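# Close all open drawers with the Stretch robot

## Task

Push every drawer that is open until it is fully closed, without moving the cabinets or any other object from its starting place. The robot must not tip over or be left leaning, or the task fails. A drawer counts as closed only if it stays shut without the robot holding it.

## Robot and tools

ROBOT. A Hello Robot Stretch 4, about 1.6 m tall: an omni-wheel base (rim within 0.23 m of the base origin), a lift on a vertical mast, one arm that telescopes forward, a wrist with yaw, pitch and roll, and a two-finger gripper. There is a single arm, so every joint target goes in one joints object.

FRAMES. Base frame: origin on the floor below the base centre, x ahead, y to the left, z up. hand_pose is reported in it, at a point between the open fingertips; with all wrist joints at 0 its axes line up with the base frame. Its printed position may be somewhat off. The odometry frame is the base frame as it was when the scene began.

execute_actions. Argument actions is a list holding one action, or empty to just read state and images. Argument cameras picks images: head_camera, head_left_camera, head_right_camera, wrist_camera or all; omitted, null or ["all"] gives all, [] gives none; a bad name rejects the call. An action holds base, joints, or both, plus optional pace and contact_limits; alternatively it holds only end_of_arm. Motions in one action begin together but may finish at different times.
- base: exactly one key, an offset from where the base last reported itself, no turning for the first two. translate_m: metres, -2 to 2, positive forward. strafe_m: metres sideways, -2 to 2, positive left. rotate_rad: radians turned in place, -3.2 to 3.2, positive counter-clockwise seen from above.
- joints: absolute targets by name (not offsets). lift_m 0 to 1.2 m; arm_m 0 to 0.55 m extension; wrist_yaw_rad -1.134 to 4.276 (0 points ahead, positive left, 3.14 folded back, beyond 3.4 the arm may block it); wrist_pitch_rad -1.117 to 4.259 (0 level, 1.57 pointing down); wrist_roll_rad -1.117 to 4.259 (0 puts fingers level with each other, positive turns clockwise viewed from behind); gripper_m -0.038 to 0.141, fingertip gap in metres, negative means pressing together. Done tolerances: ±0.004 for lift, arm and gripper, ±0.02 for yaw and roll, ±0.05 for pitch. Joint targets outside range are clipped and reported; other bad values or unknown keys reject the whole call with no motion.
- pace: "slow", "default", "fast" or "max". Base speeds 0.1/0.3/0.4/0.6 m/s and turn rates 1/2/3/4 rad/s respectively; with the lift above 0.2 these are reduced, down to 0.3 m/s and 1 rad/s at lift 1.2.
- contact_limits: only arm_m, 0 (gentlest) to 0.75 (strongest), default 0.5; the arm stops when it pushes harder than this.
- end_of_arm: "enable_torque" re-powers any wrist or gripper motor that shut off; it then holds in place.
A part left out of an action may still be driving to an earlier target without that showing in the statuses. If a result reports a stop, later execute_actions, wait and finished_scene calls in that same reply are skipped.
Unfolding the wrist at the start: one action with lift_m 0.4 and wrist_yaw_rad 0.

wait: seconds, 0 to 10; commands nothing new and returns the same data as an empty action.
zoom_image: camera plus region [x0, y0, x1, y1] in pixels of that camera's latest full image, origin top-left, at most 504 by 504.
finished_scene: scene, the number of the scene being ended; irreversible, and the result says whether the goal was met. Replying with no tool call ends everything.

RESULT LINES. base_status and joint_status: done (for the base, the wheels turned the commanded amount, slip included); off_target (stopped short, may keep pushing); contact_stop_at_<key> (hit something; that part drops its target and can go slack, so a lift may sag or a base roll); limit_stop_at_<name>, including limit_stop_at_tilt (leaning over 6 degrees: lift, arm, wheels go slack and ignore commands until upright) and limit_stop_at_own_body (about to hit itself; moving away still works, and lift and arm may go slack); time_out; torque_fault (a wrist or gripper motor gave out and goes limp until enable_torque). on_its_own lists things not commanded in this call; "held at" there is the held target, not the actual position. lidar_m: 12 distances in metres from the base origin, 30-degree sectors starting straight ahead and going counter-clockwise (4th left, 7th behind, 10th right); "-" is nothing seen or nearer than 0.25 m; it sees from about 0.15 m up, so table tops register, but may miss glass, thin legs and things behind. wrist_depth_mm: 7x7 grid, top-left first, depths 100 to 2000 mm, "-" invalid; the robot's own body appears. base_odometry comes from wheel turns only, heading -3.142 to 3.142 positive left; if turned_by_wheels and turned_by_imu disagree by more than about 0.1 rad, something was hit or the wheels slipped, and heading is off by roughly their difference. base_tilt in degrees, forward and right positive, with a fixed bias up to about 1.5. motor_effort: percent of maximum, positive toward larger joint values, bracket is the peak during the last action (noisy); for wheel_0, wheel_1, wheel_2 positive turns the base right. A rest effort flagged as out of range suggests pushing or carrying something.

CAMERAS. head_camera sits atop the mast, looking ahead and down (turn the base to look around). head_left_camera and head_right_camera are fisheyes beside it, aimed lower, showing base and arm. wrist_camera looks along the fingers, fingertips near the bottom of its image.

GRIPPER. Grip by commanding a gap narrower than the object; a grasp is not confirmed by gripper_m or done, only sometimes by a jump in gripper effort. Fingertips pressed on a surface below can jam; raise the lift.

AVOID. Tipping: carrying over 1 kg with arm_m above 0.2 while moving, fast paces, or long hard pushes with the gripper high or a high contact limit. Prefer modest contact limits when pushing drawers shut. Do not slam drawers, knock items off, shove cabinets, drop things or press the gripper into surfaces hard enough to fault the wrist. Make sure drawers stay shut once the arm withdraws.

Each tool is called as a command line: name --argument value for each argument, lists and objects as JSON in quotes; but a table of rows of numbers goes row by row, as --pt "numbers of a row", without its own name.

## Session

I'll start by checking the robot's state and the camera views.

execute_actions --actions '[]'

Scene clock: 0.00 s.
base_odometry: x=+0.000 y=+0.000 heading=+0.000 (m, m, rad; odometry frame)
turned_by_wheels: +0.000 (rad since the last result)
turned_by_imu: +0.000 (rad since the last result)
base_tilt: forward=+0.0 right=-0.6 (deg)
lidar_m: 1.19 1.88 0.87 1.06 1.14 1.72 0.99 1.98 2.11 2.26 2.05 1.18
base_status: not commanded
joint_positions: lift_m=+0.241 arm_m=+0.002 wrist_yaw_rad=+3.148 wrist_pitch_rad=+0.004 wrist_roll_rad=+0.019 gripper_m=+0.057
joint_status: not commanded
motor_effort: lift_m=+20 arm_m=+0 wrist_yaw_rad=-1 wrist_pitch_rad=-6 wrist_roll_rad=+0 gripper_m=-2 wheel_0=+0 wheel_1=+0 wheel_2=+0 (%)
hand_pose: x=-0.1161 y=+0.0855 z=+0.4183 quat_wxyz=(-0.003, -0.002, +0.010, +1.000) (m; base frame)
wrist_depth_mm: - 141 - - 1808 1618 1499 / - 126 259 - 1756 1618 1499 / - 120 161 1983 1808 1661 1499 / - 139 206 1336 1756 1618 1499 / 208 - - 1366 1756 1618 1499 / 1308 1618 199 1366 198 1499 1397 / 580 1008 1025 120 1008 960 1008
pictures: head_camera, head_left_camera, head_right_camera, wrist_camera
Images, in order (width x height): head_camera 420x560, head_left_camera 420x672, head_right_camera 420x672, wrist_camera 616x392.

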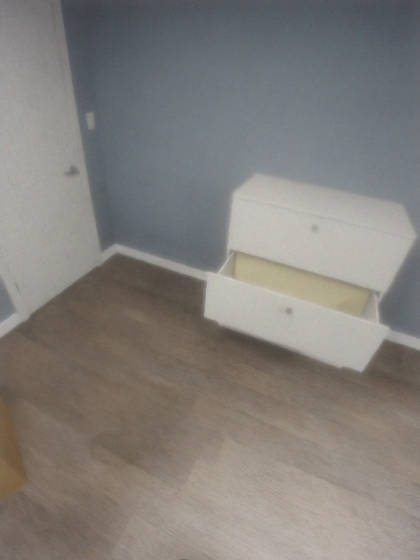

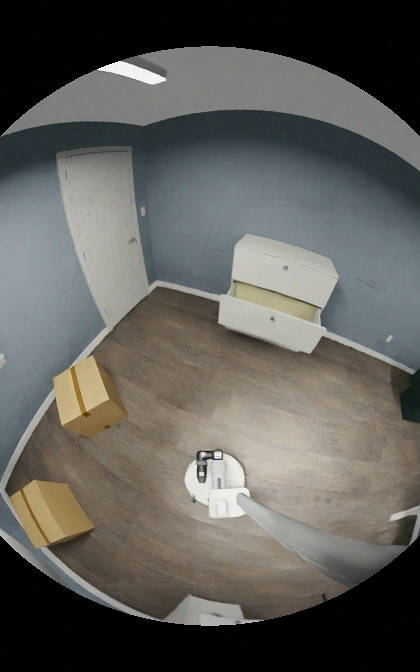

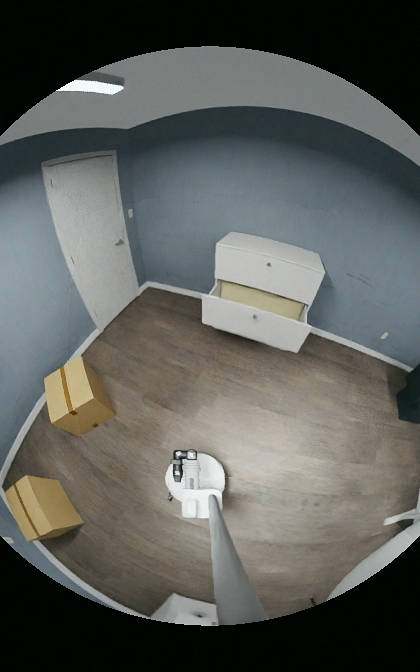

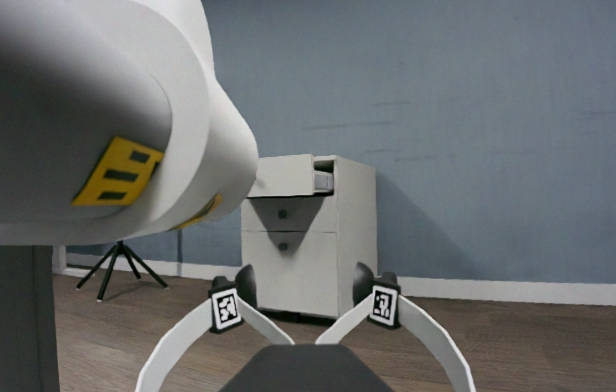

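There's a cabinet ahead with its lower drawer open. The rear-facing wrist camera shows a second cabinet behind me with its top drawer open. I'll unfold the wrist and turn toward the front cabinet first.

execute_actions --actions '[{"base": {"rotate_rad": -0.3}, "joints": {"lift_m": 0.4, "wrist_yaw_rad": 0.0}}]'

Scene clock: 3.20 s.
base_odometry: x=+0.000 y=+0.000 heading=-0.299 (m, m, rad; odometry frame)
turned_by_wheels: -0.299 (rad since the last result)
turned_by_imu: -0.296 (rad since the last result)
base_tilt: forward=+0.1 right=-0.6 (deg)
lidar_m: 1.16 2.16 0.86 0.88 1.18 1.15 0.98 1.03 1.98 2.10 2.26 1.20
base_status: done
joint_positions: lift_m=+0.400 arm_m=+0.002 wrist_yaw_rad=+0.000 wrist_pitch_rad=+0.004 wrist_roll_rad=+0.019 gripper_m=+0.057
joint_status: all done
motor_effort: lift_m=+24(25) arm_m=+0(0) wrist_yaw_rad=-2(9) wrist_pitch_rad=-5(6) wrist_roll_rad=+0(0) gripper_m=+1(3) wheel_0=+3(4) wheel_1=+4(5) wheel_2=+2(7) (%)
hand_pose: x=+0.4615 y=-0.0873 z=+0.5766 quat_wxyz=(+1.000, +0.010, +0.002, +0.000) (m; base frame)
wrist_depth_mm: 1921 1863 1756 1708 1708 1661 1661 / 1921 1863 1808 1756 1708 1661 1618 / 1863 1808 1308 1255 1229 1618 1618 / 1921 1863 1008 976 960 1661 1576 / 1921 1808 991 976 931 931 1576 / 1863 1808 200 991 198 1618 1618 / 1397 1336 1308 120 1205 1255 1336
pictures: head_camera, head_left_camera, head_right_camera, wrist_camera
Images, in order (width x height): head_camera 420x560, head_left_camera 420x672, head_right_camera 420x672, wrist_camera 616x392.

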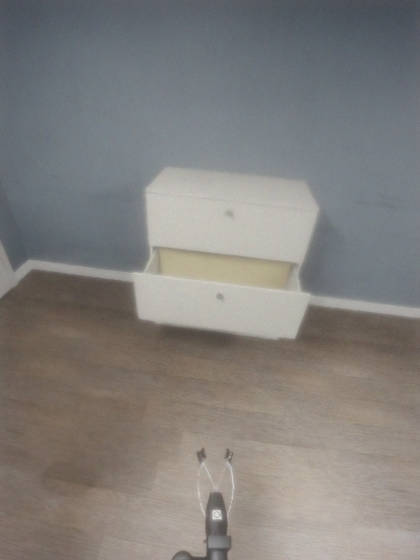

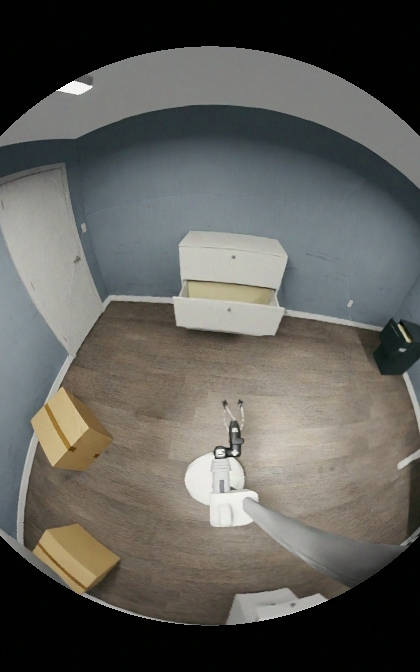

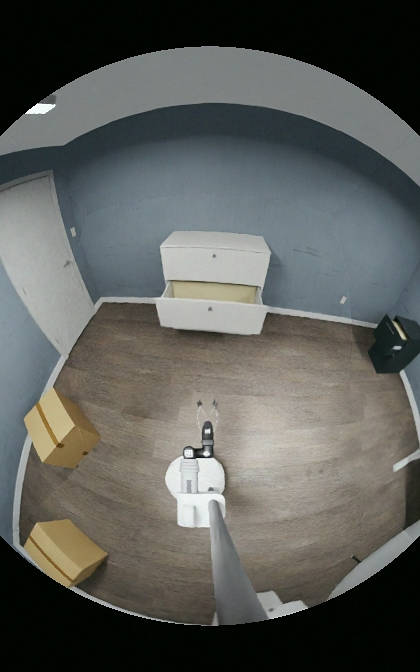

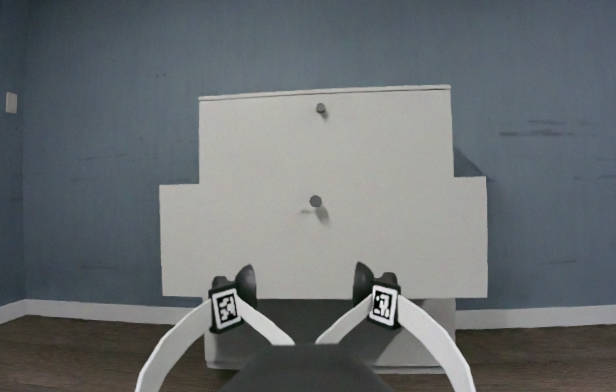

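The cabinet is almost dead ahead, and the depth readings put the lower drawer about 0.28 m open. There's also a dark cabinet to the right that I'll check later. Next I'll square up to the drawer, lower the hand to drawer height, and close the gripper so I can push with it.

execute_actions --actions '[{"base": {"rotate_rad": -0.13}, "joints": {"lift_m": 0.29, "gripper_m": 0.0}}]' --cameras '["head_camera", "wrist_camera"]'

Scene clock: 6.13 s.
base_odometry: x=+0.000 y=+0.000 heading=-0.429 (m, m, rad; odometry frame)
turned_by_wheels: -0.130 (rad since the last result)
turned_by_imu: -0.128 (rad since the last result)
base_tilt: forward=+0.1 right=-0.6 (deg)
lidar_m: 1.16 1.22 1.24 0.87 1.23 1.14 1.18 0.98 2.04 2.10 2.25 1.21
base_status: done
joint_positions: lift_m=+0.290 arm_m=+0.002 wrist_yaw_rad=+0.000 wrist_pitch_rad=+0.004 wrist_roll_rad=+0.019 gripper_m=+0.000
joint_status: all done
motor_effort: lift_m=+16(22) arm_m=+0(0) wrist_yaw_rad=+2(2) wrist_pitch_rad=-6(6) wrist_roll_rad=+0(0) gripper_m=-4(3) wheel_0=+1(5) wheel_1=+3(13) wheel_2=+0(5) (%)
hand_pose: x=+0.4615 y=-0.0874 z=+0.4673 quat_wxyz=(+1.000, +0.010, +0.002, +0.000) (m; base frame)
wrist_depth_mm: 1708 1756 1756 1756 1756 1756 1756 / 1708 1708 1255 1255 1756 1756 1756 / 1708 1255 1255 1255 1281 1756 1756 / 1756 976 976 976 976 1756 1756 / 1708 960 976 976 991 1756 1756 / 1708 1537 1255 194 1281 1618 1537 / 1160 1098 1025 118 1025 1060 1098
pictures: head_camera, wrist_camera
Images, in order (width x height): head_camera 420x560, wrist_camera 616x392.

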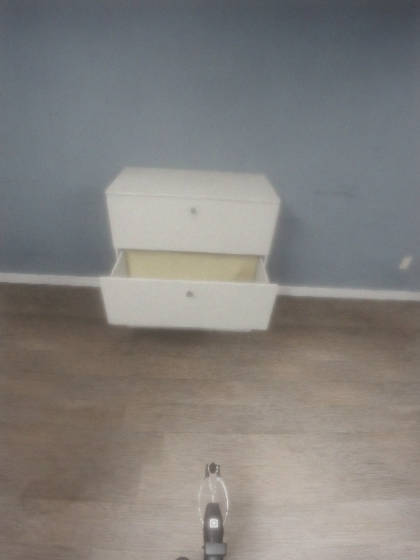

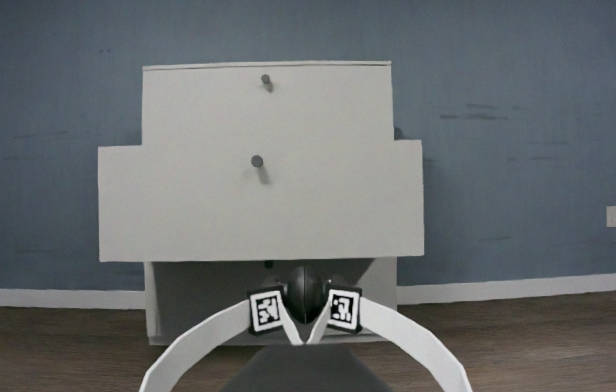

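I'm square to the drawer now. Its centre is about 0.12 m to the left of my hand, so I'll strafe left.

execute_actions --actions '[{"base": {"strafe_m": 0.12}}]' --cameras '[]'

execute_actions --actions '[{"base": {"translate_m": 0.5}}]' --cameras '["head_camera", "wrist_camera"]'

Scene clock: 8.13 s.
base_odometry: x=+0.050 y=+0.109 heading=-0.429 (m, m, rad; odometry frame)
turned_by_wheels: +0.000 (rad since the last result)
turned_by_imu: +0.000 (rad since the last result)
base_tilt: forward=+0.0 right=-0.7 (deg)
lidar_m: 1.17 1.25 0.97 0.74 1.17 1.08 1.58 1.02 2.03 2.25 2.33 1.22
base_status: done
joint_positions: lift_m=+0.290 arm_m=+0.002 wrist_yaw_rad=+0.000 wrist_pitch_rad=+0.004 wrist_roll_rad=+0.019 gripper_m=+0.000
joint_status: not commanded
motor_effort: lift_m=+16(16) arm_m=+0(0) wrist_yaw_rad=-1(2) wrist_pitch_rad=-7(6) wrist_roll_rad=-1(1) gripper_m=-3(4) wheel_0=-2(8) wheel_1=+1(11) wheel_2=+0(0) (%)
hand_pose: x=+0.4615 y=-0.0874 z=+0.4673 quat_wxyz=(+1.000, +0.010, +0.002, +0.000) (m; base frame)
wrist_depth_mm: 1708 1756 1756 1756 1808 1756 1808 / 1708 1756 1255 1255 1281 1756 1756 / 1708 1708 1255 1255 1281 1756 1756 / 1756 1708 976 976 976 1756 1756 / 1708 1708 976 976 991 1756 1756 / 1708 1708 1229 194 1281 1618 1537 / 1160 1118 1042 118 1025 1060 1098
pictures: none
No camera images: the call's "cameras" was empty. Leave "cameras" out to get every camera's image.

Scene clock: 11.30 s.
base_odometry: x=+0.505 y=-0.099 heading=-0.429 (m, m, rad; odometry frame)
turned_by_wheels: +0.000 (rad since the last result)
turned_by_imu: +0.001 (rad since the last result)
base_tilt: forward=+0.1 right=-0.6 (deg)
lidar_m: 0.67 0.71 1.71 0.97 0.83 1.52 1.73 1.50 2.35 2.20 2.07 0.71
base_status: done
joint_positions: lift_m=+0.290 arm_m=+0.002 wrist_yaw_rad=+0.000 wrist_pitch_rad=+0.004 wrist_roll_rad=+0.019 gripper_m=+0.000
joint_status: not commanded
motor_effort: lift_m=+16(16) arm_m=+0(0) wrist_yaw_rad=+0(1) wrist_pitch_rad=-5(7) wrist_roll_rad=-1(0) gripper_m=-3(6) wheel_0=+1(7) wheel_1=+3(9) wheel_2=+1(10) (%)
hand_pose: x=+0.4615 y=-0.0874 z=+0.4672 quat_wxyz=(+1.000, +0.010, +0.002, +0.000) (m; base frame)
wrist_depth_mm: 1255 778 778 778 778 788 1308 / 1255 768 488 488 488 496 1281 / 480 480 484 488 492 488 496 / 480 480 484 488 488 492 492 / 477 480 484 484 488 492 492 / 480 477 480 195 488 488 1255 / 1182 759 768 118 778 778 1098
pictures: head_camera, wrist_camera
Images, in order (width x height): head_camera 420x560, wrist_camera 616x392.

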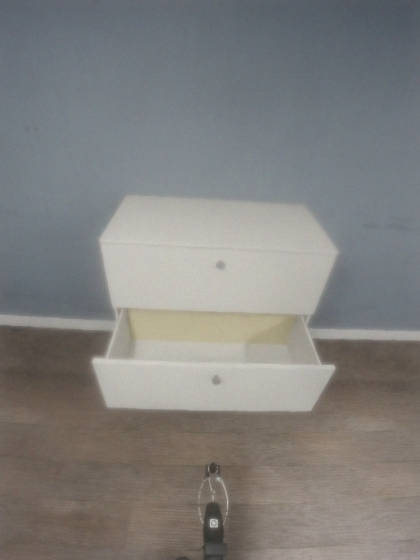

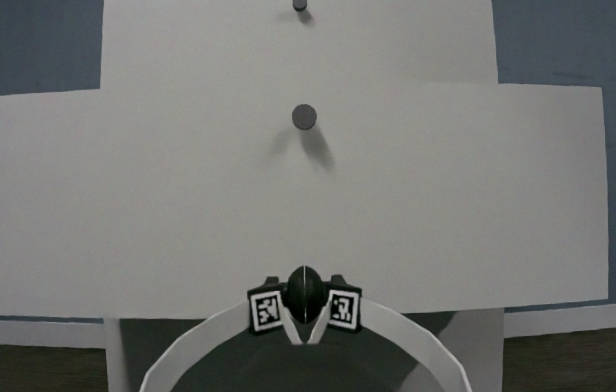

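The hand is lined up with the drawer centre, and the drawer is about 0.29 m open. I'll drive a little closer so the arm's reach covers the whole push.

execute_actions --actions '[{"base": {"translate_m": 0.15}}]' --cameras '["wrist_camera"]'

Scene clock: 13.67 s.
base_odometry: x=+0.641 y=-0.161 heading=-0.428 (m, m, rad; odometry frame)
turned_by_wheels: +0.000 (rad since the last result)
turned_by_imu: +0.001 (rad since the last result)
base_tilt: forward=+0.1 right=-0.6 (deg)
lidar_m: 0.54 0.58 1.68 1.15 0.89 1.68 1.83 1.67 2.39 2.17 1.87 0.56
base_status: done
joint_positions: lift_m=+0.290 arm_m=+0.002 wrist_yaw_rad=+0.000 wrist_pitch_rad=+0.004 wrist_roll_rad=+0.019 gripper_m=+0.000
joint_status: not commanded
motor_effort: lift_m=+17(17) arm_m=+0(0) wrist_yaw_rad=-1(0) wrist_pitch_rad=-6(6) wrist_roll_rad=-1(0) gripper_m=-4(3) wheel_0=+1(8) wheel_1=+3(5) wheel_2=-2(9) (%)
hand_pose: x=+0.4615 y=-0.0874 z=+0.4672 quat_wxyz=(+1.000, +0.010, +0.002, +0.000) (m; base frame)
wrist_depth_mm: 621 621 484 488 492 492 640 / 334 334 338 338 342 342 345 / 334 334 336 338 342 343 345 / 332 334 336 338 340 342 343 / 332 334 336 338 338 342 343 / 330 332 334 195 338 340 342 / 330 332 334 118 338 340 820
pictures: wrist_camera
Images, in order (width x height): wrist_camera 616x392.

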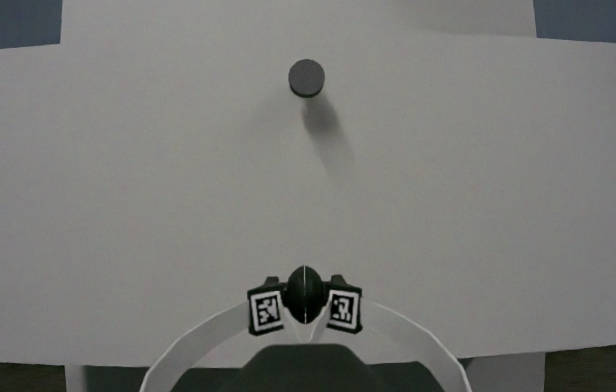

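Now I'll extend the arm to push the drawer shut, using a gentle contact limit so it stops once the drawer is seated.

execute_actions --actions '[{"joints": {"arm_m": 0.5}, "contact_limits": {"arm_m": 0.3}}]' --cameras '["head_camera", "wrist_camera"]'

Scene clock: 15.23 s.
base_odometry: x=+0.641 y=-0.161 heading=-0.429 (m, m, rad; odometry frame)
turned_by_wheels: +0.000 (rad since the last result)
turned_by_imu: +0.003 (rad since the last result)
base_tilt: forward=+0.1 right=-0.7 (deg)
lidar_m: 0.66 0.72 1.71 1.15 0.90 1.64 1.81 1.64 2.38 2.17 1.86 0.70
base_status: not commanded
joint_positions: lift_m=+0.290 arm_m=+0.128 wrist_yaw_rad=+0.000 wrist_pitch_rad=+0.004 wrist_roll_rad=+0.019 gripper_m=+0.000
joint_status: arm_m contact_stop (moved +0.126 of +0.498)
on_its_own: arm_m is slack since a contact_stop (your +0.500 is given up)
motor_effort: lift_m=+17(17) arm_m=+0(21) wrist_yaw_rad=+1(48) wrist_pitch_rad=-5(7) wrist_roll_rad=-1(1) gripper_m=-4(4) wheel_0=-1(3) wheel_1=+0(4) wheel_2=-1(13) (%)
contact_limits: arm_m 0.3
hand_pose: x=+0.5877 y=-0.0875 z=+0.4672 quat_wxyz=(+1.000, +0.010, +0.002, +0.000) (m; base frame)
wrist_depth_mm: 504 504 504 430 433 508 512 / 347 351 353 353 355 359 357 / 349 351 351 353 355 357 359 / 349 349 351 353 353 355 357 / 345 347 351 353 353 357 357 / 347 349 349 194 353 355 357 / 345 347 351 118 351 504 508
pictures: head_camera, wrist_camera
Images, in order (width x height): head_camera 420x560, wrist_camera 616x392.

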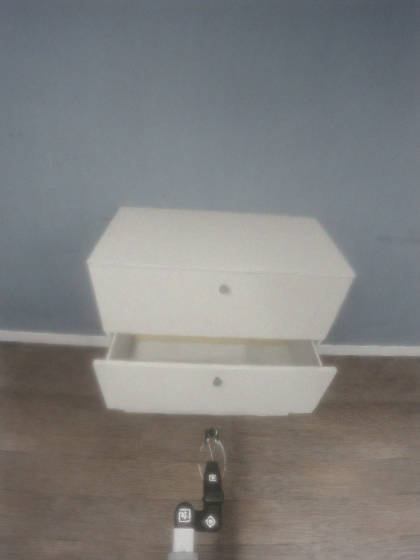

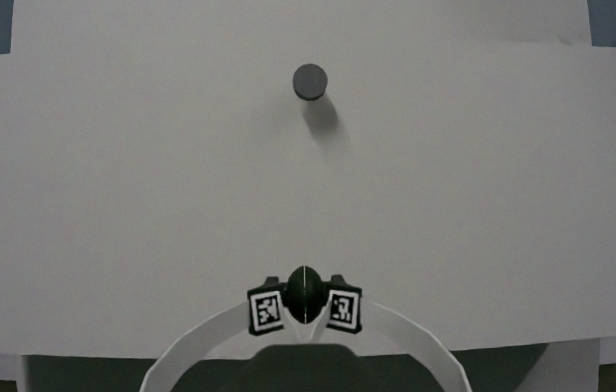

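The first contact moved the drawer about 0.14 m, and about 0.15 m (from the 504 vs 353 mm depths) is still open. I'll keep pushing with a slightly higher limit.

execute_actions --actions '[{"joints": {"arm_m": 0.47}, "contact_limits": {"arm_m": 0.4}}]' --cameras '["head_camera", "wrist_camera"]'

Scene clock: 17.00 s.
base_odometry: x=+0.641 y=-0.161 heading=-0.429 (m, m, rad; odometry frame)
turned_by_wheels: +0.000 (rad since the last result)
turned_by_imu: +0.006 (rad since the last result)
base_tilt: forward=+0.1 right=-0.6 (deg)
lidar_m: 0.81 0.85 1.70 1.14 0.88 1.68 1.68 1.64 2.38 2.17 1.85 0.87
base_status: not commanded
joint_positions: lift_m=+0.290 arm_m=+0.318 wrist_yaw_rad=+0.000 wrist_pitch_rad=+0.004 wrist_roll_rad=+0.019 gripper_m=+0.000
joint_status: arm_m contact_stop (moved +0.190 of +0.342)
on_its_own: arm_m is slack since a contact_stop (your +0.470 is given up)
motor_effort: lift_m=+18(18) arm_m=+0(31) wrist_yaw_rad=+0(62) wrist_pitch_rad=-6(8) wrist_roll_rad=-1(1) gripper_m=-3(9) wheel_0=-2(4) wheel_1=+1(4) wheel_2=-1(15) (%)
contact_limits: arm_m 0.4
hand_pose: x=+0.7777 y=-0.0874 z=+0.4671 quat_wxyz=(+1.000, +0.010, +0.002, +0.000) (m; base frame)
wrist_depth_mm: 312 314 315 315 317 317 319 / 310 312 314 314 317 317 317 / 312 312 314 315 315 317 317 / 310 312 312 314 314 315 317 / 310 312 312 314 315 315 315 / 309 310 310 194 312 315 315 / 309 309 310 118 312 314 315
pictures: head_camera, wrist_camera
Images, in order (width x height): head_camera 420x560, wrist_camera 616x392.

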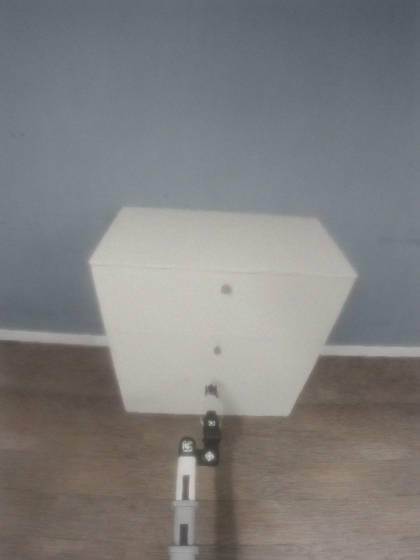

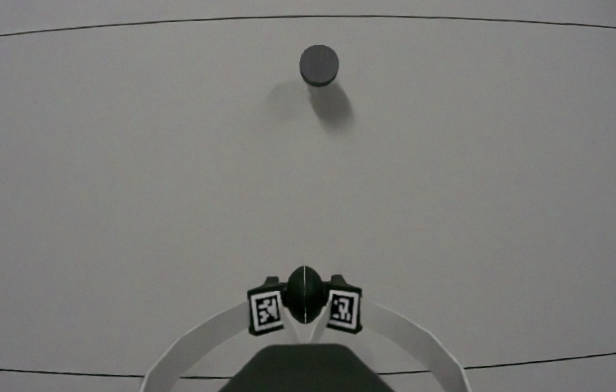

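The depth readings now show the drawer front flush with the rest of the cabinet. I'll retract the arm, back away and check that it stayed shut.

execute_actions --actions '[{"base": {"translate_m": -0.3}, "joints": {"arm_m": 0.0}}]'

Scene clock: 20.20 s.
base_odometry: x=+0.368 y=-0.036 heading=-0.429 (m, m, rad; odometry frame)
turned_by_wheels: +0.000 (rad since the last result)
turned_by_imu: +0.000 (rad since the last result)
base_tilt: forward=+0.1 right=-0.6 (deg)
lidar_m: 1.11 1.16 1.70 0.76 0.80 1.40 1.58 1.36 2.28 2.28 2.24 1.18
base_status: done
joint_positions: lift_m=+0.290 arm_m=+0.004 wrist_yaw_rad=+0.000 wrist_pitch_rad=+0.004 wrist_roll_rad=+0.019 gripper_m=+0.000
joint_status: all done
joint sent to its limit — the command would take arm_m past its lower limit, so that joint was sent only as far as its limit.
motor_effort: lift_m=+18(18) arm_m=-9(12) wrist_yaw_rad=+2(2) wrist_pitch_rad=-7(7) wrist_roll_rad=+0(1) gripper_m=-4(4) wheel_0=-1(3) wheel_1=-3(11) wheel_2=+0(9) (%)
hand_pose: x=+0.4631 y=-0.0875 z=+0.4671 quat_wxyz=(+1.000, +0.010, +0.002, +0.000) (m; base frame)
wrist_depth_mm: 1397 1397 931 931 931 1397 1430 / 1397 1397 917 931 931 1430 1430 / 1430 1397 931 917 931 1430 1430 / 1397 1397 917 931 917 1397 1397 / 1366 1397 917 931 931 1397 1397 / 1366 1366 917 194 917 1308 1397 / 1182 1025 917 118 917 976 1098
pictures: head_camera, head_left_camera, head_right_camera, wrist_camera
Images, in order (width x height): head_camera 420x560, head_left_camera 420x672, head_right_camera 420x672, wrist_camera 616x392.

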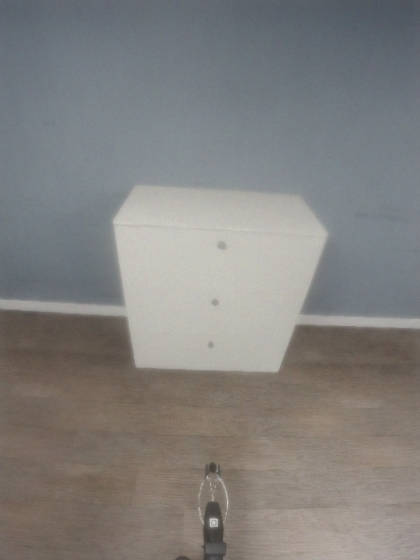

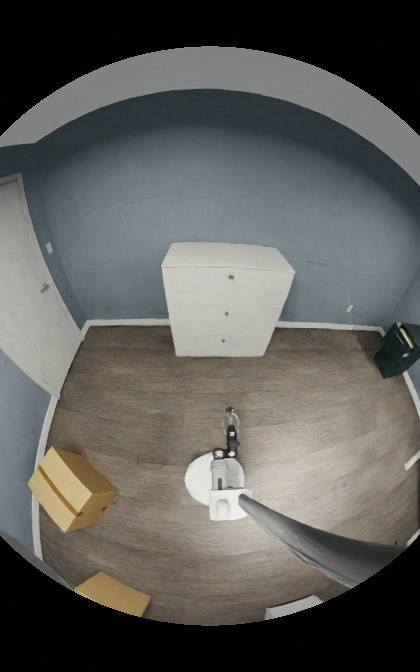

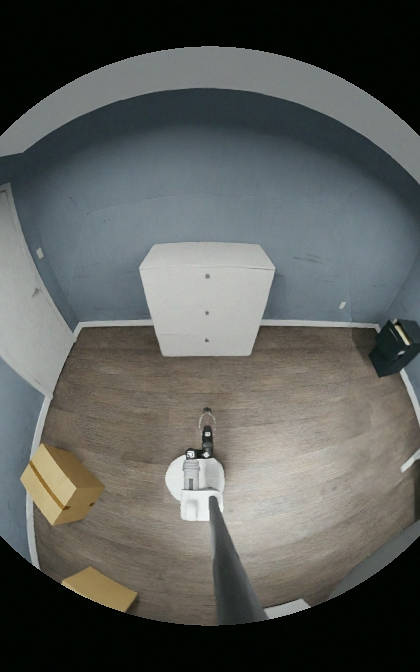

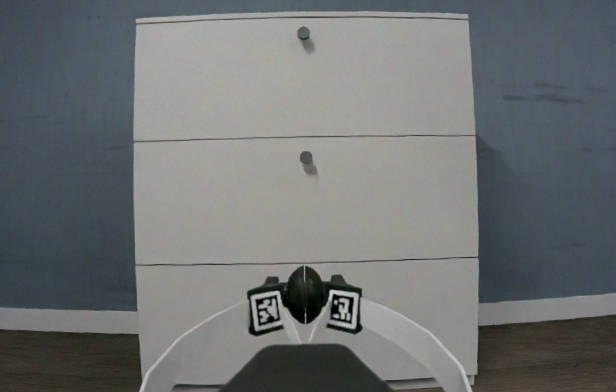

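The first cabinet is fully shut, with all three drawers flush. Next I'll turn right to look at the dark cabinet.

execute_actions --actions '[{"base": {"rotate_rad": -1.1}}]'

Scene clock: 22.23 s.
base_odometry: x=+0.368 y=-0.036 heading=-1.529 (m, m, rad; odometry frame)
turned_by_wheels: -1.100 (rad since the last result)
turned_by_imu: -1.088 (rad since the last result)
base_tilt: forward=+0.0 right=-0.6 (deg)
lidar_m: 2.26 1.21 1.09 1.17 1.73 0.82 0.78 1.38 1.78 1.38 2.24 2.27
base_status: done
joint_positions: lift_m=+0.290 arm_m=+0.004 wrist_yaw_rad=+0.000 wrist_pitch_rad=+0.004 wrist_roll_rad=+0.019 gripper_m=+0.000
joint_status: not commanded
motor_effort: lift_m=+18(18) arm_m=-9(9) wrist_yaw_rad=+0(1) wrist_pitch_rad=-7(6) wrist_roll_rad=+1(1) gripper_m=-7(5) wheel_0=+2(4) wheel_1=+3(12) wheel_2=+1(7) (%)
hand_pose: x=+0.4631 y=-0.0874 z=+0.4671 quat_wxyz=(+1.000, +0.010, +0.002, +0.000) (m; base frame)
wrist_depth_mm: 1430 1756 - - - - - / 1430 1756 - - - - - / 1430 1808 - - - - - / 1430 1756 - - - - - / 1397 1756 - - - - - / 1397 1576 1576 194 1537 1618 1537 / 1160 1118 1025 118 1042 1078 1098
pictures: head_camera, head_left_camera, head_right_camera, wrist_camera
Images, in order (width x height): head_camera 420x560, head_left_camera 420x672, head_right_camera 420x672, wrist_camera 616x392.

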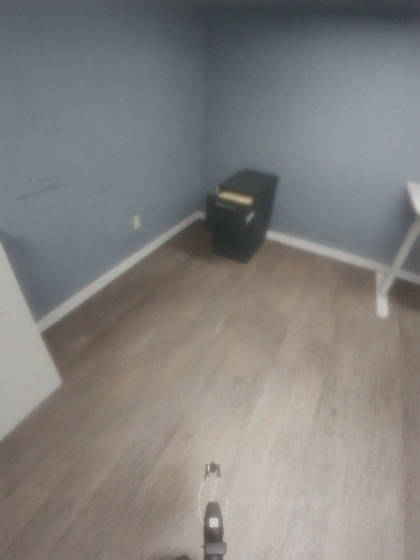

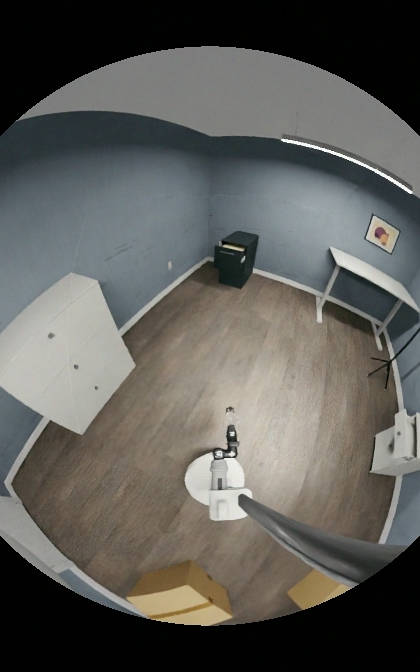

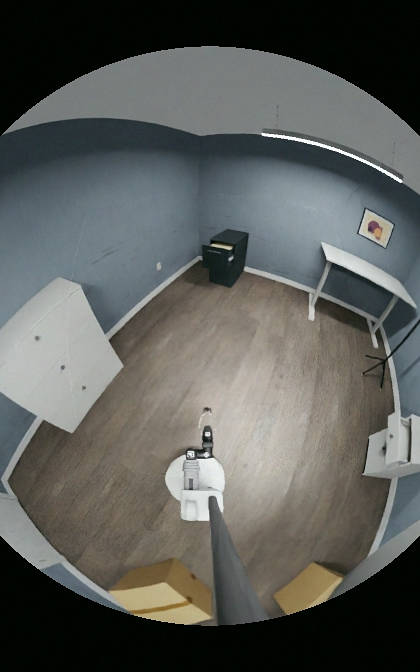

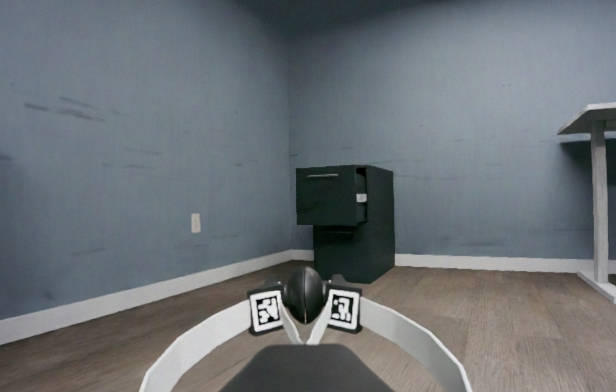

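The dark cabinet near the corner has its top drawer open, and that drawer faces left in this view. I'll drive toward it, then turn and strafe to line up with the drawer.

execute_actions --actions '[{"base": {"translate_m": 1.2}, "pace": "fast"}]' --cameras '[]'

execute_actions --actions '[{"base": {"rotate_rad": -0.45}}]'

Scene clock: 27.90 s.
base_odometry: x=+0.419 y=-1.235 heading=-1.528 (m, m, rad; odometry frame)
turned_by_wheels: +0.000 (rad since the last result)
turned_by_imu: +0.001 (rad since the last result)
base_tilt: forward=+0.1 right=-0.6 (deg)
lidar_m: 1.05 1.11 1.01 0.75 0.79 2.67 1.96 1.93 1.84 1.78 1.59 1.08
base_status: done
joint_positions: lift_m=+0.290 arm_m=+0.004 wrist_yaw_rad=+0.000 wrist_pitch_rad=+0.004 wrist_roll_rad=+0.019 gripper_m=+0.000
joint_status: not commanded
motor_effort: lift_m=+18(18) arm_m=-9(9) wrist_yaw_rad=-1(0) wrist_pitch_rad=-6(6) wrist_roll_rad=+0(1) gripper_m=-5(2) wheel_0=+0(9) wheel_1=+2(7) wheel_2=+2(12) (%)
hand_pose: x=+0.4631 y=-0.0874 z=+0.4671 quat_wxyz=(+1.000, +0.010, +0.002, +0.000) (m; base frame)
wrist_depth_mm: 931 1160 1576 1921 1756 1576 1464 / 931 1160 1537 1921 1756 1576 1430 / 946 1160 1537 960 842 1537 1430 / 946 1138 1537 946 831 1499 1464 / 931 1138 1537 1138 866 1537 1430 / 931 1138 1366 195 1008 1430 1397 / 917 1042 1060 118 1025 1060 1078
pictures: none
No camera images: the call's "cameras" was empty. Leave "cameras" out to get every camera's image.

Scene clock: 29.13 s.
base_odometry: x=+0.419 y=-1.235 heading=-1.978 (m, m, rad; odometry frame)
turned_by_wheels: -0.449 (rad since the last result)
turned_by_imu: -0.445 (rad since the last result)
base_tilt: forward=+0.1 right=-0.6 (deg)
lidar_m: 1.06 1.11 1.07 1.05 0.75 0.90 2.12 1.94 1.90 1.87 1.62 1.58
base_status: done
joint_positions: lift_m=+0.290 arm_m=+0.004 wrist_yaw_rad=+0.000 wrist_pitch_rad=+0.004 wrist_roll_rad=+0.019 gripper_m=+0.000
joint_status: not commanded
motor_effort: lift_m=+18(18) arm_m=-9(9) wrist_yaw_rad=+0(1) wrist_pitch_rad=-6(6) wrist_roll_rad=+0(0) gripper_m=-4(5) wheel_0=+2(7) wheel_1=+3(10) wheel_2=+2(7) (%)
hand_pose: x=+0.4631 y=-0.0874 z=+0.4671 quat_wxyz=(+1.000, +0.010, +0.002, +0.000) (m; base frame)
wrist_depth_mm: 1499 1756 1808 1756 1808 1756 1708 / 1499 1808 1756 1756 1756 1708 1499 / 1499 866 1042 1756 1756 1756 1708 / 1499 866 854 1756 1756 1708 1756 / 1499 878 1078 1808 1756 1756 1756 / 1397 1078 1098 195 1537 1618 1430 / 1160 1078 1042 118 1025 1042 1098
pictures: head_camera, head_left_camera, head_right_camera, wrist_camera
Images, in order (width x height): head_camera 420x560, head_left_camera 420x672, head_right_camera 420x672, wrist_camera 616x392.

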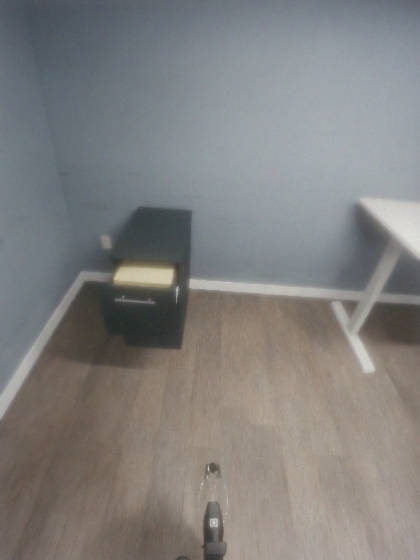

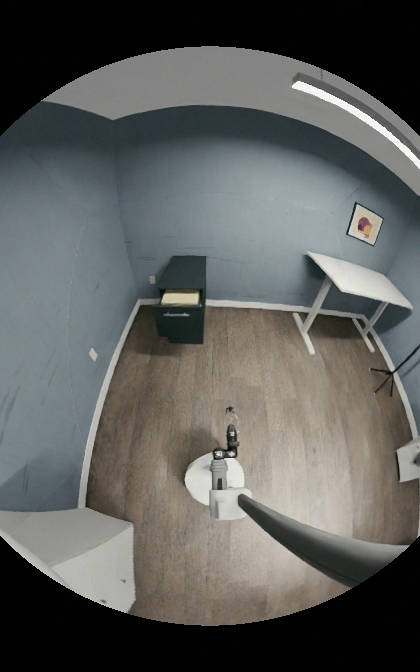

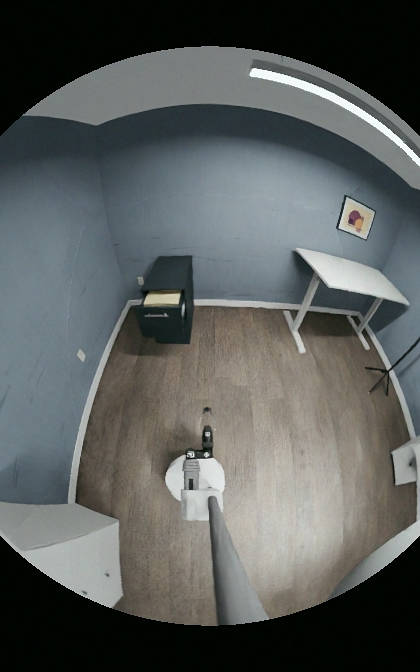

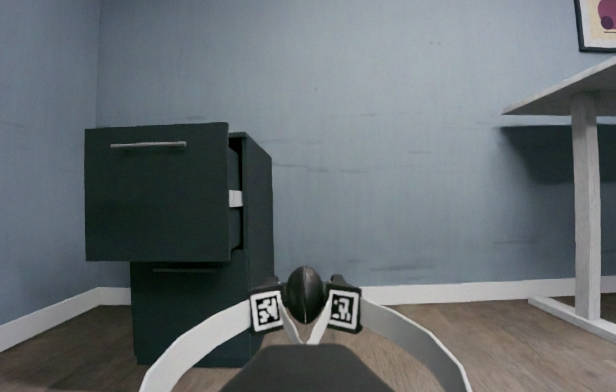

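I'm square to the wall now, since the wall depth is uniform across the view. The drawer is about 0.21 m open, centred roughly 0.33 m to my left and at about my hand height. I'll strafe left and then approach.

execute_actions --actions '[{"base": {"strafe_m": 0.33}, "pace": "fast"}]' --cameras '[]'

execute_actions --actions '[{"base": {"translate_m": 0.45}, "pace": "fast"}]' --cameras '["head_camera", "wrist_camera"]'

Scene clock: 31.67 s.
base_odometry: x=+0.722 y=-1.366 heading=-1.978 (m, m, rad; odometry frame)
turned_by_wheels: +0.000 (rad since the last result)
turned_by_imu: +0.001 (rad since the last result)
base_tilt: forward=+0.0 right=-0.7 (deg)
lidar_m: 1.05 1.00 0.74 0.72 0.63 0.55 1.29 2.12 2.23 2.19 1.81 1.98
base_status: done
joint_positions: lift_m=+0.290 arm_m=+0.004 wrist_yaw_rad=+0.000 wrist_pitch_rad=+0.004 wrist_roll_rad=+0.019 gripper_m=+0.000
joint_status: not commanded
motor_effort: lift_m=+18(18) arm_m=-9(9) wrist_yaw_rad=+0(1) wrist_pitch_rad=-5(7) wrist_roll_rad=+0(0) gripper_m=-5(4) wheel_0=+2(9) wheel_1=-1(12) wheel_2=+0(1) (%)
hand_pose: x=+0.4631 y=-0.0874 z=+0.4671 quat_wxyz=(+1.000, +0.010, +0.002, +0.000) (m; base frame)
wrist_depth_mm: 1078 1537 1808 1808 1756 1756 1756 / 1078 1576 1808 1808 1756 1756 1756 / 1078 1576 1808 878 1708 1756 1756 / 1078 1576 878 866 1756 1808 1756 / 1078 1537 1808 878 1756 1756 1708 / 1060 1397 1430 195 1499 1618 1537 / 1025 1118 1042 118 1008 1060 1098
pictures: none
No camera images: the call's "cameras" was empty. Leave "cameras" out to get every camera's image.

Scene clock: 34.07 s.
base_odometry: x=+0.544 y=-1.779 heading=-1.977 (m, m, rad; odometry frame)
turned_by_wheels: +0.001 (rad since the last result)
turned_by_imu: +0.001 (rad since the last result)
base_tilt: forward=+0.1 right=-0.6 (deg)
lidar_m: 0.61 0.96 0.73 0.68 0.76 0.94 1.18 2.53 2.32 2.41 1.52 0.65
base_status: done
joint_positions: lift_m=+0.290 arm_m=+0.004 wrist_yaw_rad=+0.000 wrist_pitch_rad=+0.004 wrist_roll_rad=+0.019 gripper_m=+0.000
joint_status: not commanded
motor_effort: lift_m=+18(18) arm_m=-9(9) wrist_yaw_rad=+0(1) wrist_pitch_rad=-6(6) wrist_roll_rad=+0(1) gripper_m=-3(5) wheel_0=+2(10) wheel_1=+3(12) wheel_2=+1(14) (%)
hand_pose: x=+0.4631 y=-0.0874 z=+0.4671 quat_wxyz=(+1.000, +0.010, +0.002, +0.000) (m; base frame)
wrist_depth_mm: 1042 1366 1366 1366 1366 1336 1336 / 1060 436 433 433 430 1366 1336 / 1042 436 433 430 427 1308 1308 / 1042 433 433 427 427 1336 1308 / 1042 436 433 430 427 1308 1336 / 1025 1255 430 194 424 1336 1308 / 1008 1118 647 118 647 1060 1078
pictures: head_camera, wrist_camera
Images, in order (width x height): head_camera 420x560, wrist_camera 616x392.

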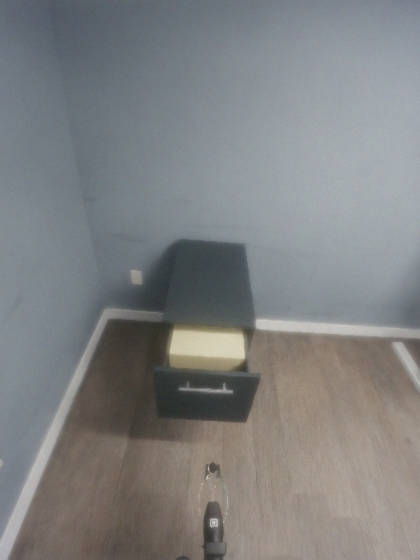

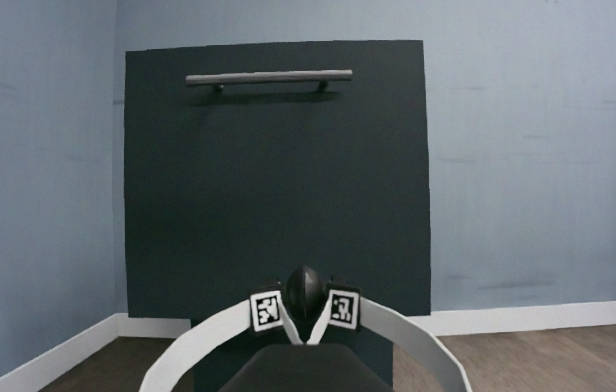

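The drawer is about 0.22 m open, and my fingertip is about 0.23 m from its front. On the last cabinet my first contact sent the drawer coasting. This time I'll bring the hand up close first and then push slowly with continuous contact.

execute_actions --actions '[{"joints": {"arm_m": 0.2}}]' --cameras '[]'

execute_actions --actions '[{"joints": {"arm_m": 0.47}, "contact_limits": {"arm_m": 0.5}, "pace": "slow"}]' --cameras '["head_camera", "wrist_camera"]'

Scene clock: 36.63 s.
base_odometry: x=+0.544 y=-1.779 heading=-1.977 (m, m, rad; odometry frame)
turned_by_wheels: +0.000 (rad since the last result)
turned_by_imu: +0.000 (rad since the last result)
base_tilt: forward=+0.1 right=-0.6 (deg)
lidar_m: 0.60 0.97 0.72 0.69 0.74 0.93 1.16 2.52 2.30 2.45 1.55 0.66
base_status: not commanded
joint_positions: lift_m=+0.290 arm_m=+0.198 wrist_yaw_rad=-0.001 wrist_pitch_rad=+0.004 wrist_roll_rad=+0.019 gripper_m=+0.000
joint_status: all done
motor_effort: lift_m=+18(18) arm_m=+11(12) wrist_yaw_rad=+6(6) wrist_pitch_rad=-5(7) wrist_roll_rad=+0(0) gripper_m=-3(5) wheel_0=+2(2) wheel_1=+3(4) wheel_2=+0(1) (%)
hand_pose: x=+0.6573 y=-0.0878 z=+0.4672 quat_wxyz=(+1.000, +0.010, +0.002, -0.001) (m; base frame)
wrist_depth_mm: 243 242 239 239 237 236 1118 / 242 241 239 239 236 236 1138 / 242 240 239 237 236 235 1118 / 241 240 239 237 236 235 1138 / 241 240 238 236 236 235 1138 / 240 239 237 202 235 234 1118 / 239 238 237 118 235 234 1078
pictures: none
No camera images: the call's "cameras" was empty. Leave "cameras" out to get every camera's image.

Scene clock: 39.97 s.
base_odometry: x=+0.544 y=-1.779 heading=-1.979 (m, m, rad; odometry frame)
turned_by_wheels: -0.001 (rad since the last result)
turned_by_imu: +0.001 (rad since the last result)
base_tilt: forward=+0.1 right=-0.7 (deg)
lidar_m: 0.82 0.98 0.73 0.67 0.74 0.95 1.16 2.48 2.30 2.44 1.56 0.90
base_status: not commanded
joint_positions: lift_m=+0.290 arm_m=+0.424 wrist_yaw_rad=-0.012 wrist_pitch_rad=+0.003 wrist_roll_rad=+0.019 gripper_m=+0.000
joint_status: arm_m contact_stop (moved +0.226 of +0.272)
on_its_own: arm_m is slack since a contact_stop (your +0.470 is given up); wrist_yaw_rad is at rest, and its effort (+33) is outside its rest range (-13 to +13)
motor_effort: lift_m=+18(18) arm_m=+0(30) wrist_yaw_rad=+33(69) wrist_pitch_rad=-3(6) wrist_roll_rad=+0(1) gripper_m=-1(3) wheel_0=-1(3) wheel_1=-1(4) wheel_2=-10(18) (%)
contact_limits: arm_m 0.5
hand_pose: x=+0.8820 y=-0.0908 z=+0.4675 quat_wxyz=(+1.000, +0.010, +0.001, -0.006) (m; base frame)
wrist_depth_mm: 237 237 236 236 236 236 931 / 237 236 236 236 235 235 931 / 236 236 236 236 235 235 917 / 236 236 235 235 235 234 931 / 236 236 235 234 235 234 917 / 236 234 235 202 188 233 931 / 235 235 234 119 233 233 904
pictures: head_camera, wrist_camera
Images, in order (width x height): head_camera 420x560, wrist_camera 616x392.

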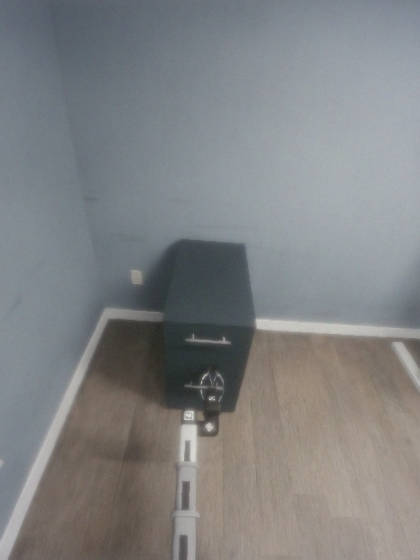

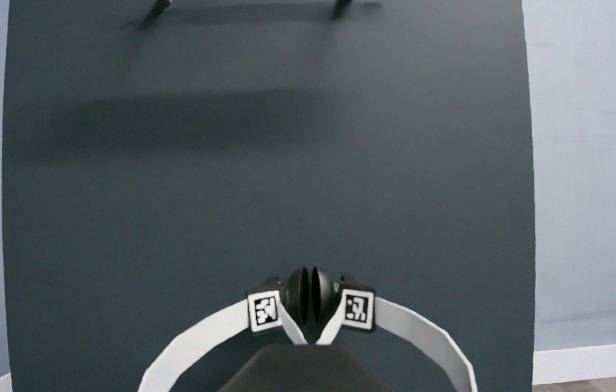

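The drawer travelled its full 0.226 m under steady contact and stopped flush with the cabinet. Now I'll retract and back off, then head for the third cabinet, which is behind my starting position.

execute_actions --actions '[{"base": {"translate_m": -0.3}, "joints": {"arm_m": 0.0}}]' --cameras '["wrist_camera"]'

execute_actions --actions '[{"base": {"rotate_rad": -2.04}}]'

Scene clock: 44.23 s.
base_odometry: x=+0.663 y=-1.504 heading=-1.979 (m, m, rad; odometry frame)
turned_by_wheels: -0.001 (rad since the last result)
turned_by_imu: +0.000 (rad since the last result)
base_tilt: forward=+0.1 right=-0.7 (deg)
lidar_m: 1.10 0.97 0.74 0.72 0.76 0.66 1.23 2.21 2.25 2.18 1.72 1.88
base_status: done
joint_positions: lift_m=+0.290 arm_m=+0.004 wrist_yaw_rad=+0.000 wrist_pitch_rad=+0.004 wrist_roll_rad=+0.019 gripper_m=+0.000
joint_status: all done
joint sent to its limit — the command would take arm_m past its lower limit, so that joint was sent only as far as its limit.
motor_effort: lift_m=+18(18) arm_m=-9(8) wrist_yaw_rad=+1(33) wrist_pitch_rad=-6(6) wrist_roll_rad=-1(1) gripper_m=-5(3) wheel_0=-3(5) wheel_1=-4(11) wheel_2=+0(10) (%)
hand_pose: x=+0.4631 y=-0.0875 z=+0.4671 quat_wxyz=(+1.000, +0.010, +0.002, +0.000) (m; base frame)
wrist_depth_mm: 1078 1537 1708 1661 1618 1618 1618 / 1060 1537 1661 1618 1661 1661 1618 / 1078 1537 1661 960 1661 1618 1576 / 1060 1537 1661 960 1618 1618 1618 / 1060 1499 1661 946 1618 1661 1618 / 1042 1430 931 194 1499 1576 1576 / 1008 1118 946 118 1025 1060 1078
pictures: wrist_camera
Images, in order (width x height): wrist_camera 616x392.

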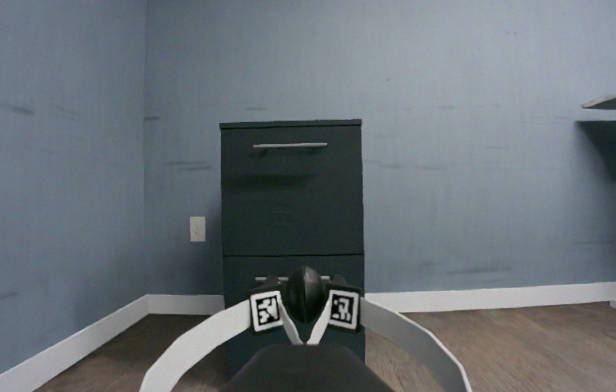

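Scene clock: 46.53 s.
base_odometry: x=+0.663 y=-1.504 heading=+2.264 (m, m, rad; odometry frame)
turned_by_wheels: -2.039 (rad since the last result)
turned_by_imu: -2.018 (rad since the last result)
base_tilt: forward=+0.1 right=-0.6 (deg)
lidar_m: 2.22 2.42 1.71 1.18 1.10 0.92 0.73 0.70 0.79 0.66 2.43 2.21
base_status: done
joint_positions: lift_m=+0.290 arm_m=+0.004 wrist_yaw_rad=+0.000 wrist_pitch_rad=+0.004 wrist_roll_rad=+0.019 gripper_m=+0.000
joint_status: not commanded
motor_effort: lift_m=+18(18) arm_m=-10(10) wrist_yaw_rad=+2(1) wrist_pitch_rad=-6(6) wrist_roll_rad=-1(0) gripper_m=-5(5) wheel_0=+2(6) wheel_1=+2(18) wheel_2=+2(7) (%)
hand_pose: x=+0.4631 y=-0.0874 z=+0.4671 quat_wxyz=(+1.000, +0.010, +0.002, +0.000) (m; base frame)
wrist_depth_mm: - - - - - - - / - - - - - - - / - - - - - - - / - - - - - - - / - - - - - - 1618 / 1708 1708 1576 195 1499 1661 1537 / 1160 1118 1025 118 1025 1060 1078
pictures: head_camera, head_left_camera, head_right_camera, wrist_camera
Images, in order (width x height): head_camera 420x560, head_left_camera 420x672, head_right_camera 420x672, wrist_camera 616x392.

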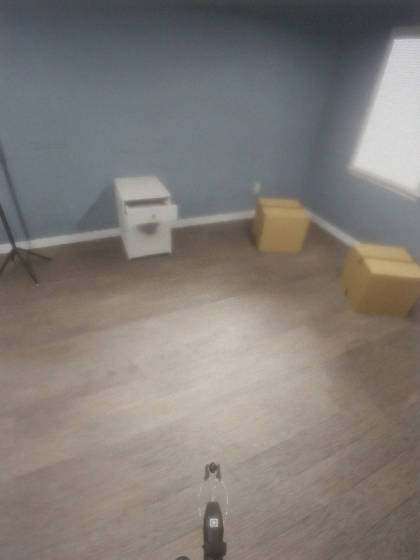

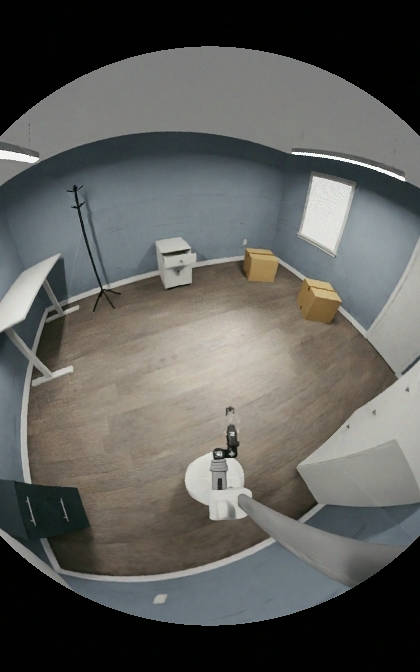

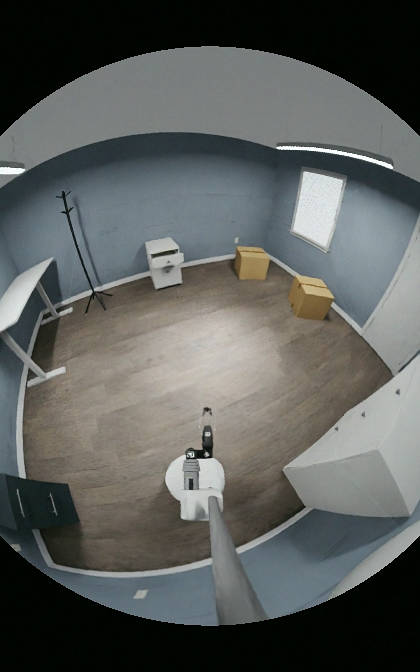

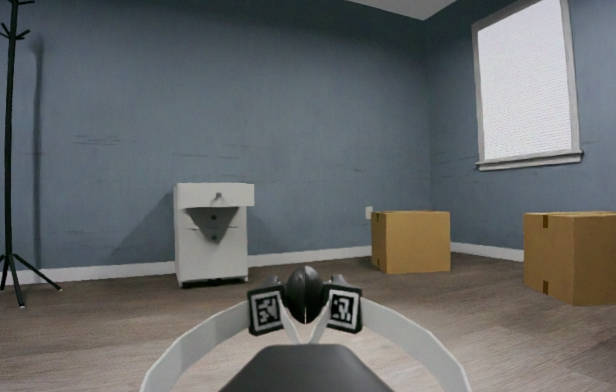

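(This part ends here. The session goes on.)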